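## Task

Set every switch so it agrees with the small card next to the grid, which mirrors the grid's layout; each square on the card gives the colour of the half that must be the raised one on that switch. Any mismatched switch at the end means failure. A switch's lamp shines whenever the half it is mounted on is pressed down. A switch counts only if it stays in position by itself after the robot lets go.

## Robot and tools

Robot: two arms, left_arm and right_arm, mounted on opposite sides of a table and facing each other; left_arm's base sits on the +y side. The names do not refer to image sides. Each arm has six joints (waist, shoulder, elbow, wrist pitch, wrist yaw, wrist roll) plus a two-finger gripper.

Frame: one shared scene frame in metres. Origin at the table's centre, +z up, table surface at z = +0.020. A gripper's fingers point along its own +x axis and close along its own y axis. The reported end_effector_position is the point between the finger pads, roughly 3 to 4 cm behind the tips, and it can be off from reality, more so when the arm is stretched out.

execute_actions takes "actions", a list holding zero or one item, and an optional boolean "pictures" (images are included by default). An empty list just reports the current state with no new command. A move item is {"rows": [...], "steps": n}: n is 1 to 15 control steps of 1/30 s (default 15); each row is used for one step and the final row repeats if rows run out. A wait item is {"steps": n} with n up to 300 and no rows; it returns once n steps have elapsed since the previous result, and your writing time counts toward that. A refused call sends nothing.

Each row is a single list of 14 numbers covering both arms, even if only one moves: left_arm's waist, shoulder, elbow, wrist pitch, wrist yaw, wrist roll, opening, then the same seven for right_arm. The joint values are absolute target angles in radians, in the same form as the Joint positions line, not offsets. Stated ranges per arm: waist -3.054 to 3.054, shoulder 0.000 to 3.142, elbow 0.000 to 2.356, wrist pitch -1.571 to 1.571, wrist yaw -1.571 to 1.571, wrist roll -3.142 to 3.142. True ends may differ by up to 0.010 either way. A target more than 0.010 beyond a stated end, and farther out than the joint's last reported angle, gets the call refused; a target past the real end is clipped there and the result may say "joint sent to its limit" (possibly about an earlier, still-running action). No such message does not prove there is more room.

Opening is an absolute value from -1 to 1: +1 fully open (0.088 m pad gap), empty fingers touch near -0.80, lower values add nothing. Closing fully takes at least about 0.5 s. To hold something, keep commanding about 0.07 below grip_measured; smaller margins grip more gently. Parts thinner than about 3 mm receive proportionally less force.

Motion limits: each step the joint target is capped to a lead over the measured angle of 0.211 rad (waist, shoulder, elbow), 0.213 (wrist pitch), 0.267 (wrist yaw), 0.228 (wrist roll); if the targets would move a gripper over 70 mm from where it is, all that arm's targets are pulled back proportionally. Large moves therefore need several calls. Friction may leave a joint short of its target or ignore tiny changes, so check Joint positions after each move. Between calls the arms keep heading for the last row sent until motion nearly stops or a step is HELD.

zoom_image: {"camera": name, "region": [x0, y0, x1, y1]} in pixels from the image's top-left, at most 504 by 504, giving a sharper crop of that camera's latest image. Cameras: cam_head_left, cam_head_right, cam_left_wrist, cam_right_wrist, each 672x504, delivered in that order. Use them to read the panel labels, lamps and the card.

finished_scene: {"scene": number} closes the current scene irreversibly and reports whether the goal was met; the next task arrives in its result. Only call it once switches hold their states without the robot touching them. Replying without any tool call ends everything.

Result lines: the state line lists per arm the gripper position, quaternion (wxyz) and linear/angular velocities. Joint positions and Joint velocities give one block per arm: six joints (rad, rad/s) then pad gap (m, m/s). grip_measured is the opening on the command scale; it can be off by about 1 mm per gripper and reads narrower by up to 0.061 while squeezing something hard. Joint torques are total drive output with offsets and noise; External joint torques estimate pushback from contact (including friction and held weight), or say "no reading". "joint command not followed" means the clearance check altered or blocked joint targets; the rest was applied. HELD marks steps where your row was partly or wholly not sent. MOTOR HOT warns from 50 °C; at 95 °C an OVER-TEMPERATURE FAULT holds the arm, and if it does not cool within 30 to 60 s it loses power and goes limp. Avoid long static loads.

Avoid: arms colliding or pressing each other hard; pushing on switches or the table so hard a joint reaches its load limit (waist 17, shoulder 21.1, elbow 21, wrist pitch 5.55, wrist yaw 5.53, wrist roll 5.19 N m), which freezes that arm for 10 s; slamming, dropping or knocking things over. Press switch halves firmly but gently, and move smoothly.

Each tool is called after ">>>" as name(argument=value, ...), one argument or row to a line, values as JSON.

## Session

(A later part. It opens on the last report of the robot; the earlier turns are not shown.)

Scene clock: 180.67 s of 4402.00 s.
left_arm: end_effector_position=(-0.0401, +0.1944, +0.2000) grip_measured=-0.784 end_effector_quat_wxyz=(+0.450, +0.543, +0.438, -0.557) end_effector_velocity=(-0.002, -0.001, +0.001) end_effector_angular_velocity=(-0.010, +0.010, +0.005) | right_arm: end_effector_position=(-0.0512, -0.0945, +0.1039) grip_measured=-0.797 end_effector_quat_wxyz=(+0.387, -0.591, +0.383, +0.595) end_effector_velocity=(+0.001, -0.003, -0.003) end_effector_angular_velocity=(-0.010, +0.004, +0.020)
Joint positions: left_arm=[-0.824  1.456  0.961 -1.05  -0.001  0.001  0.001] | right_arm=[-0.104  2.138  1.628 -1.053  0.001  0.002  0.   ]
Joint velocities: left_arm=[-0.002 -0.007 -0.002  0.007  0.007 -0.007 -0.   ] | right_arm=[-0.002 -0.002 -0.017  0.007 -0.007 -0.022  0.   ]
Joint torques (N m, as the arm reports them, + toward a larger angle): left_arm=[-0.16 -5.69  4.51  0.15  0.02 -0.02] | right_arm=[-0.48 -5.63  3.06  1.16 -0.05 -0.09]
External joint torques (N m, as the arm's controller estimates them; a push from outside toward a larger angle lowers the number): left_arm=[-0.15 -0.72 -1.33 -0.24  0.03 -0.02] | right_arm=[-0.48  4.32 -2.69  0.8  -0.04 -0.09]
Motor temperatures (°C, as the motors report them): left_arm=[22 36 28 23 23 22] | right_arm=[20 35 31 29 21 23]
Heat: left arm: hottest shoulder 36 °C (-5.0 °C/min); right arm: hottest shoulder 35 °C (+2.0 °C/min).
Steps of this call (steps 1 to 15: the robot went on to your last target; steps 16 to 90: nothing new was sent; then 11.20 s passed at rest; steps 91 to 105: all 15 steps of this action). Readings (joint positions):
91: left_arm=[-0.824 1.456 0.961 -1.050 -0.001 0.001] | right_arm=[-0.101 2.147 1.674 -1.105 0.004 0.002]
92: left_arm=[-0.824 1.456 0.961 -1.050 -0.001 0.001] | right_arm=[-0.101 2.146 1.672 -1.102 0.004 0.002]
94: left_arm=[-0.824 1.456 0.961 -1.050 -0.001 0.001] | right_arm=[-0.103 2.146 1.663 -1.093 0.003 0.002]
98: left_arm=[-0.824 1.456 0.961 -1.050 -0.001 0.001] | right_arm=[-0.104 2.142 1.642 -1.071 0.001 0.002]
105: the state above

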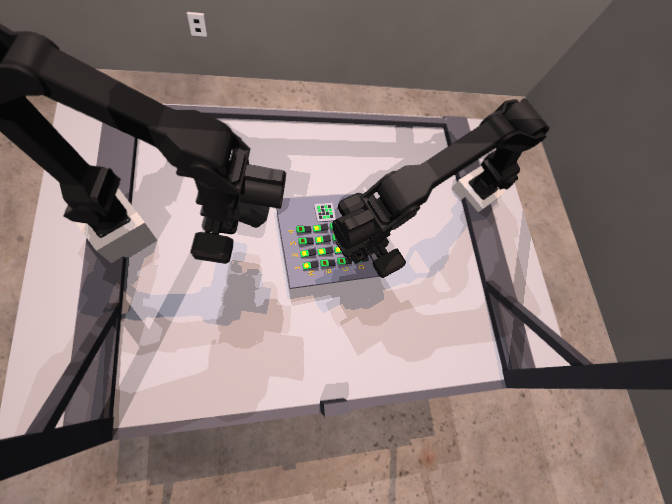

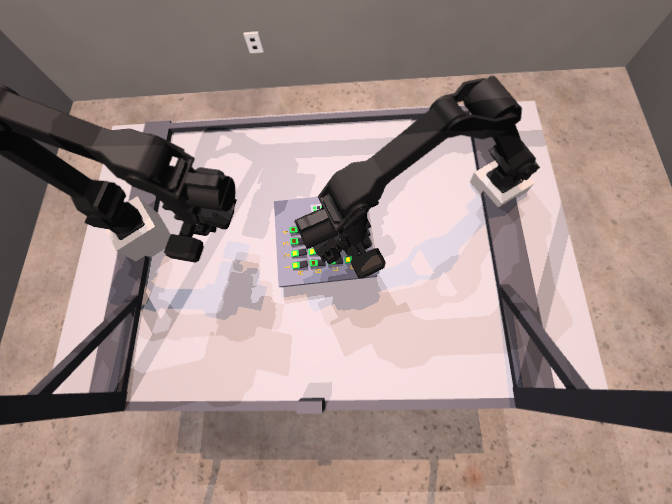

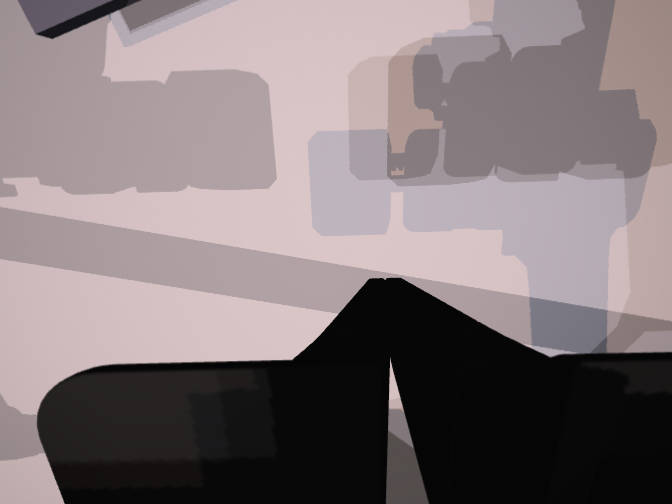

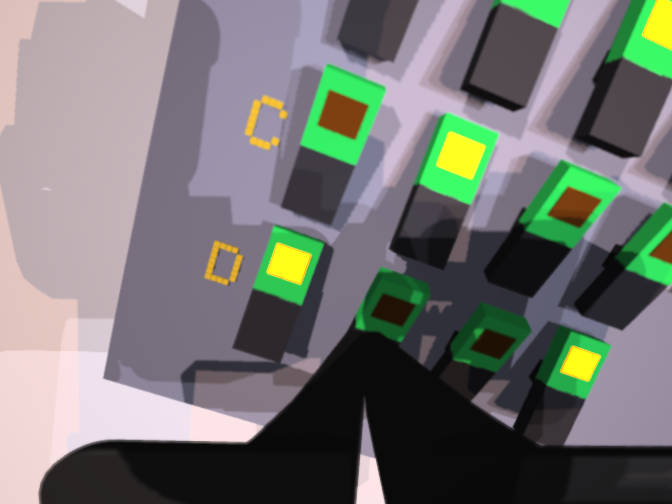

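Flipped. Lift, retract, verify.

>>> execute_actions(
  actions=[
    {"rows":[[-0.825,1.45,0.95,-1.05,0,0,-0.8,-0.104,2.13,1.65,-1.08,0,0,-0.8],[-0.825,1.45,0.95,-1.05,0,0,-0.8,-0.104,2.12,1.67,-1.11,0,0,-0.8],[-0.825,1.45,0.95,-1.05,0,0,-0.8,-0.104,2.10,1.69,-1.14,0,0,-0.8],[-0.825,1.45,0.95,-1.05,0,0,-0.8,-0.104,2.08,1.70,-1.17,0,0,-0.8],[-0.825,1.45,0.95,-1.05,0,0,-0.8,-0.104,2.05,1.70,-1.20,0,0,-0.8],[-0.825,1.45,0.95,-1.05,0,0,-0.8,-0.104,2.01,1.69,-1.23,0,0,-0.8],[-0.825,1.45,0.95,-1.05,0,0,-0.8,-0.104,1.96,1.66,-1.25,0,0,-0.8],[-0.825,1.45,0.95,-1.05,0,0,-0.8,-0.104,1.90,1.62,-1.27,0,0,-0.8],[-0.825,1.45,0.95,-1.05,0,0,-0.8,-0.104,1.84,1.57,-1.29,0,0,-0.8],[-0.825,1.45,0.95,-1.05,0,0,-0.8,-0.104,1.77,1.51,-1.3,0,0,-0.8],[-0.825,1.45,0.95,-1.05,0,0,-0.8,-0.104,1.7,1.45,-1.3,0,0,-0.8],[-0.825,1.45,0.95,-1.05,0,0,-0.8,-0.104,1.6,1.35,-1.3,0,0,-0.8]],"steps":15},
  ],
  pictures=false,
)

>>> execute_actions(
  actions=[
    {"steps":15},
  ],
)

>>> zoom_image(
  camera="cam_head_left",
  region=[270, 190, 390, 300],
)

Scene clock: 194.10 s of 4402.00 s.
left_arm: end_effector_position=(-0.0401, +0.1944, +0.2000) grip_measured=-0.784 end_effector_quat_wxyz=(+0.450, +0.543, +0.438, -0.557) end_effector_velocity=(+0.001, -0.003, +0.001) end_effector_angular_velocity=(-0.013, -0.004, +0.025) | right_arm: end_effector_position=(-0.0091, -0.1888, +0.2077) grip_measured=-0.797 end_effector_quat_wxyz=(+0.388, -0.588, +0.382, +0.598) end_effector_velocity=(+0.101, -0.226, +0.107) end_effector_angular_velocity=(+0.133, +0.067, +0.005)
Joint positions: left_arm=[-0.824  1.456  0.961 -1.05  -0.001  0.001  0.001] | right_arm=[-0.104  1.676  1.423 -1.301  0.001  0.002  0.   ]
Joint velocities: left_arm=[ 0.002 -0.002  0.002  0.007 -0.007 -0.022 -0.   ] | right_arm=[-0.002 -1.072 -0.769 -0.154 -0.007 -0.007  0.   ]
Joint torques (N m, as the arm reports them, + toward a larger angle): left_arm=[-0.17 -5.68  4.55  0.15  0.02 -0.02] | right_arm=[ 0.04 -3.8   5.26  1.26 -0.03 -0.09]
External joint torques (N m, as the arm's controller estimates them; a push from outside toward a larger angle lowers the number): left_arm=[-0.2  -0.71 -1.33 -0.27  0.04 -0.02] | right_arm=[ 0.03  0.35 -0.75  0.12 -0.02 -0.09]
Motor temperatures (°C, as the motors report them): left_arm=[22 36 28 23 23 22] | right_arm=[20 34 30 30 21 23]
Heat: left arm: hottest shoulder 36 °C (-3.0 °C/min); right arm: hottest shoulder 34 °C (+1.0 °C/min).
Steps of this call (steps 1 to 15: the robot went on to your last target; steps 16 to 90: nothing new was sent; then 9.93 s passed at rest; steps 91 to 105: all 15 steps of this action). Readings (joint positions):
91: left_arm=[-0.824 1.456 0.961 -1.050 -0.001 0.001] | right_arm=[-0.104 2.135 1.629 -1.053 0.001 0.002]
92: left_arm=[-0.824 1.456 0.961 -1.050 -0.001 0.001] | right_arm=[-0.104 2.134 1.636 -1.061 0.001 0.002]
94: left_arm=[-0.824 1.456 0.961 -1.050 -0.001 0.001] | right_arm=[-0.104 2.133 1.654 -1.101 0.001 0.002]
98: left_arm=[-0.824 1.456 0.961 -1.050 -0.001 0.001] | right_arm=[-0.104 2.056 1.662 -1.201 0.001 0.002]
105: the state above

Scene clock: 194.60 s of 4402.00 s.
left_arm: end_effector_position=(-0.0401, +0.1944, +0.2000) grip_measured=-0.784 end_effector_quat_wxyz=(+0.450, +0.543, +0.438, -0.557) end_effector_velocity=(+0.001, +0.001, +0.001) end_effector_angular_velocity=(+0.001, -0.007, +0.005) | right_arm: end_effector_position=(-0.0026, -0.2032, +0.2106) grip_measured=-0.797 end_effector_quat_wxyz=(+0.390, -0.586, +0.380, +0.600) end_effector_velocity=(-0.004, +0.000, +0.003) end_effector_angular_velocity=(+0.007, +0.027, +0.010)
Joint positions: left_arm=[-0.824  1.456  0.961 -1.05  -0.001  0.001  0.001] | right_arm=[-0.104  1.609  1.362 -1.3    0.001  0.002  0.   ]
Joint velocities: left_arm=[-0.002 -0.002  0.002 -0.007 -0.007 -0.007 -0.   ] | right_arm=[ 0.002 -0.007  0.002  0.007 -0.022 -0.007  0.   ]
Joint torques (N m, as the arm reports them, + toward a larger angle): left_arm=[-0.18 -5.67  4.55  0.15  0.01 -0.01] | right_arm=[ 0.05 -5.92  4.66  0.46 -0.03 -0.09]
External joint torques (N m, as the arm's controller estimates them; a push from outside toward a larger angle lowers the number): left_arm=[-0.18 -0.72 -1.3  -0.25  0.02 -0.01] | right_arm=[ 0.01  0.38 -1.39  0.04 -0.01 -0.09]
Motor temperatures (°C, as the motors report them): left_arm=[22 36 28 23 23 22] | right_arm=[20 33 30 30 21 23]
Heat: left arm: hottest shoulder 36 °C (-3.0 °C/min); right arm: hottest shoulder 33 °C (+0.0 °C/min).
Steps of this call (steps 1 to 15: the robot went on to your last target). Readings (joint positions):
1: left_arm=[-0.824 1.456 0.961 -1.050 -0.001 0.001] | right_arm=[-0.104 1.647 1.403 -1.302 0.001 0.002]
2: left_arm=[-0.824 1.456 0.961 -1.050 -0.001 0.001] | right_arm=[-0.104 1.629 1.391 -1.301 0.001 0.002]
4: left_arm=[-0.824 1.456 0.961 -1.050 -0.001 0.001] | right_arm=[-0.104 1.614 1.379 -1.300 0.001 0.002]
8: left_arm=[-0.824 1.456 0.961 -1.050 -0.001 0.001] | right_arm=[-0.104 1.612 1.364 -1.300 0.001 0.002]
15: the state above

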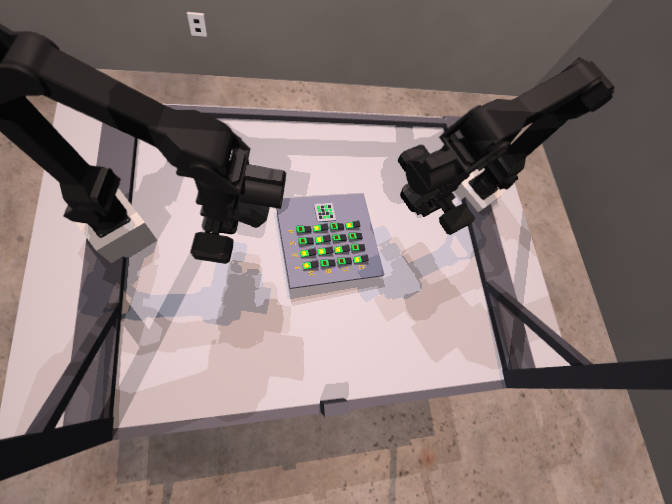

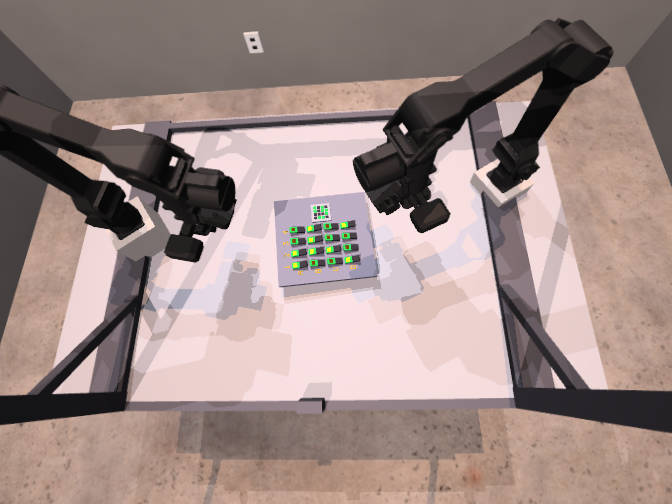

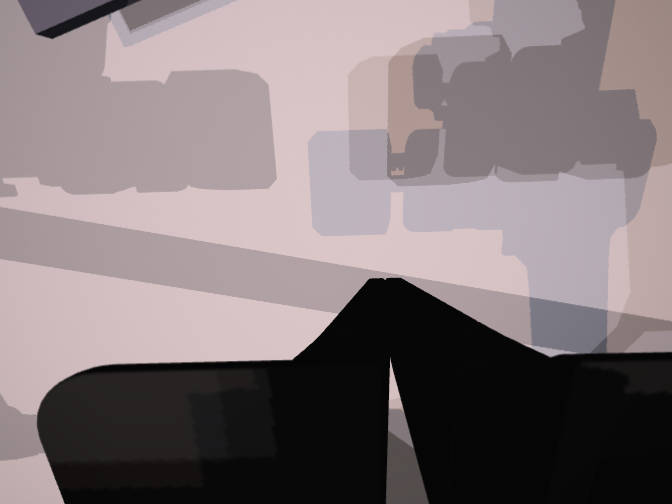

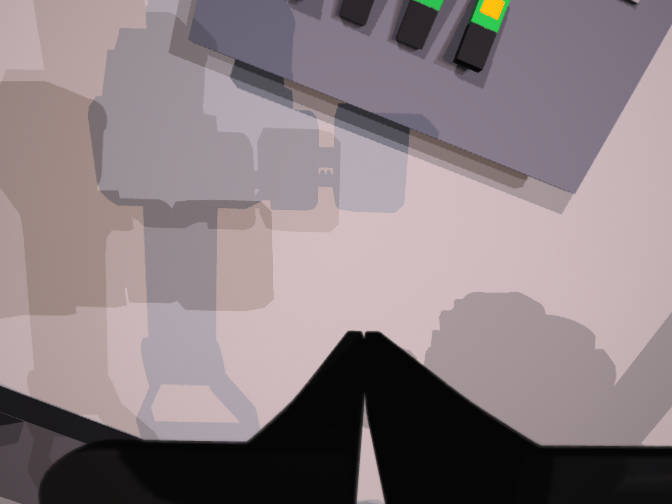

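Region (270, 190, 390, 300) of cam_head_left's 672x504 image, scaled by 4.200, with more detail than that image has; it fills the top 462 rows of this view, and the rest is white.

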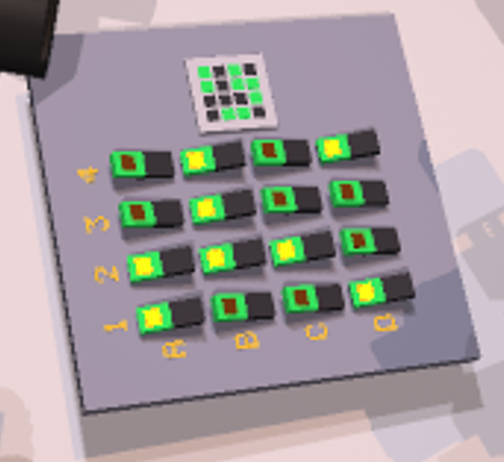

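>>> finished_scene(
  scene=2,
)

The scene is finished: the task was done.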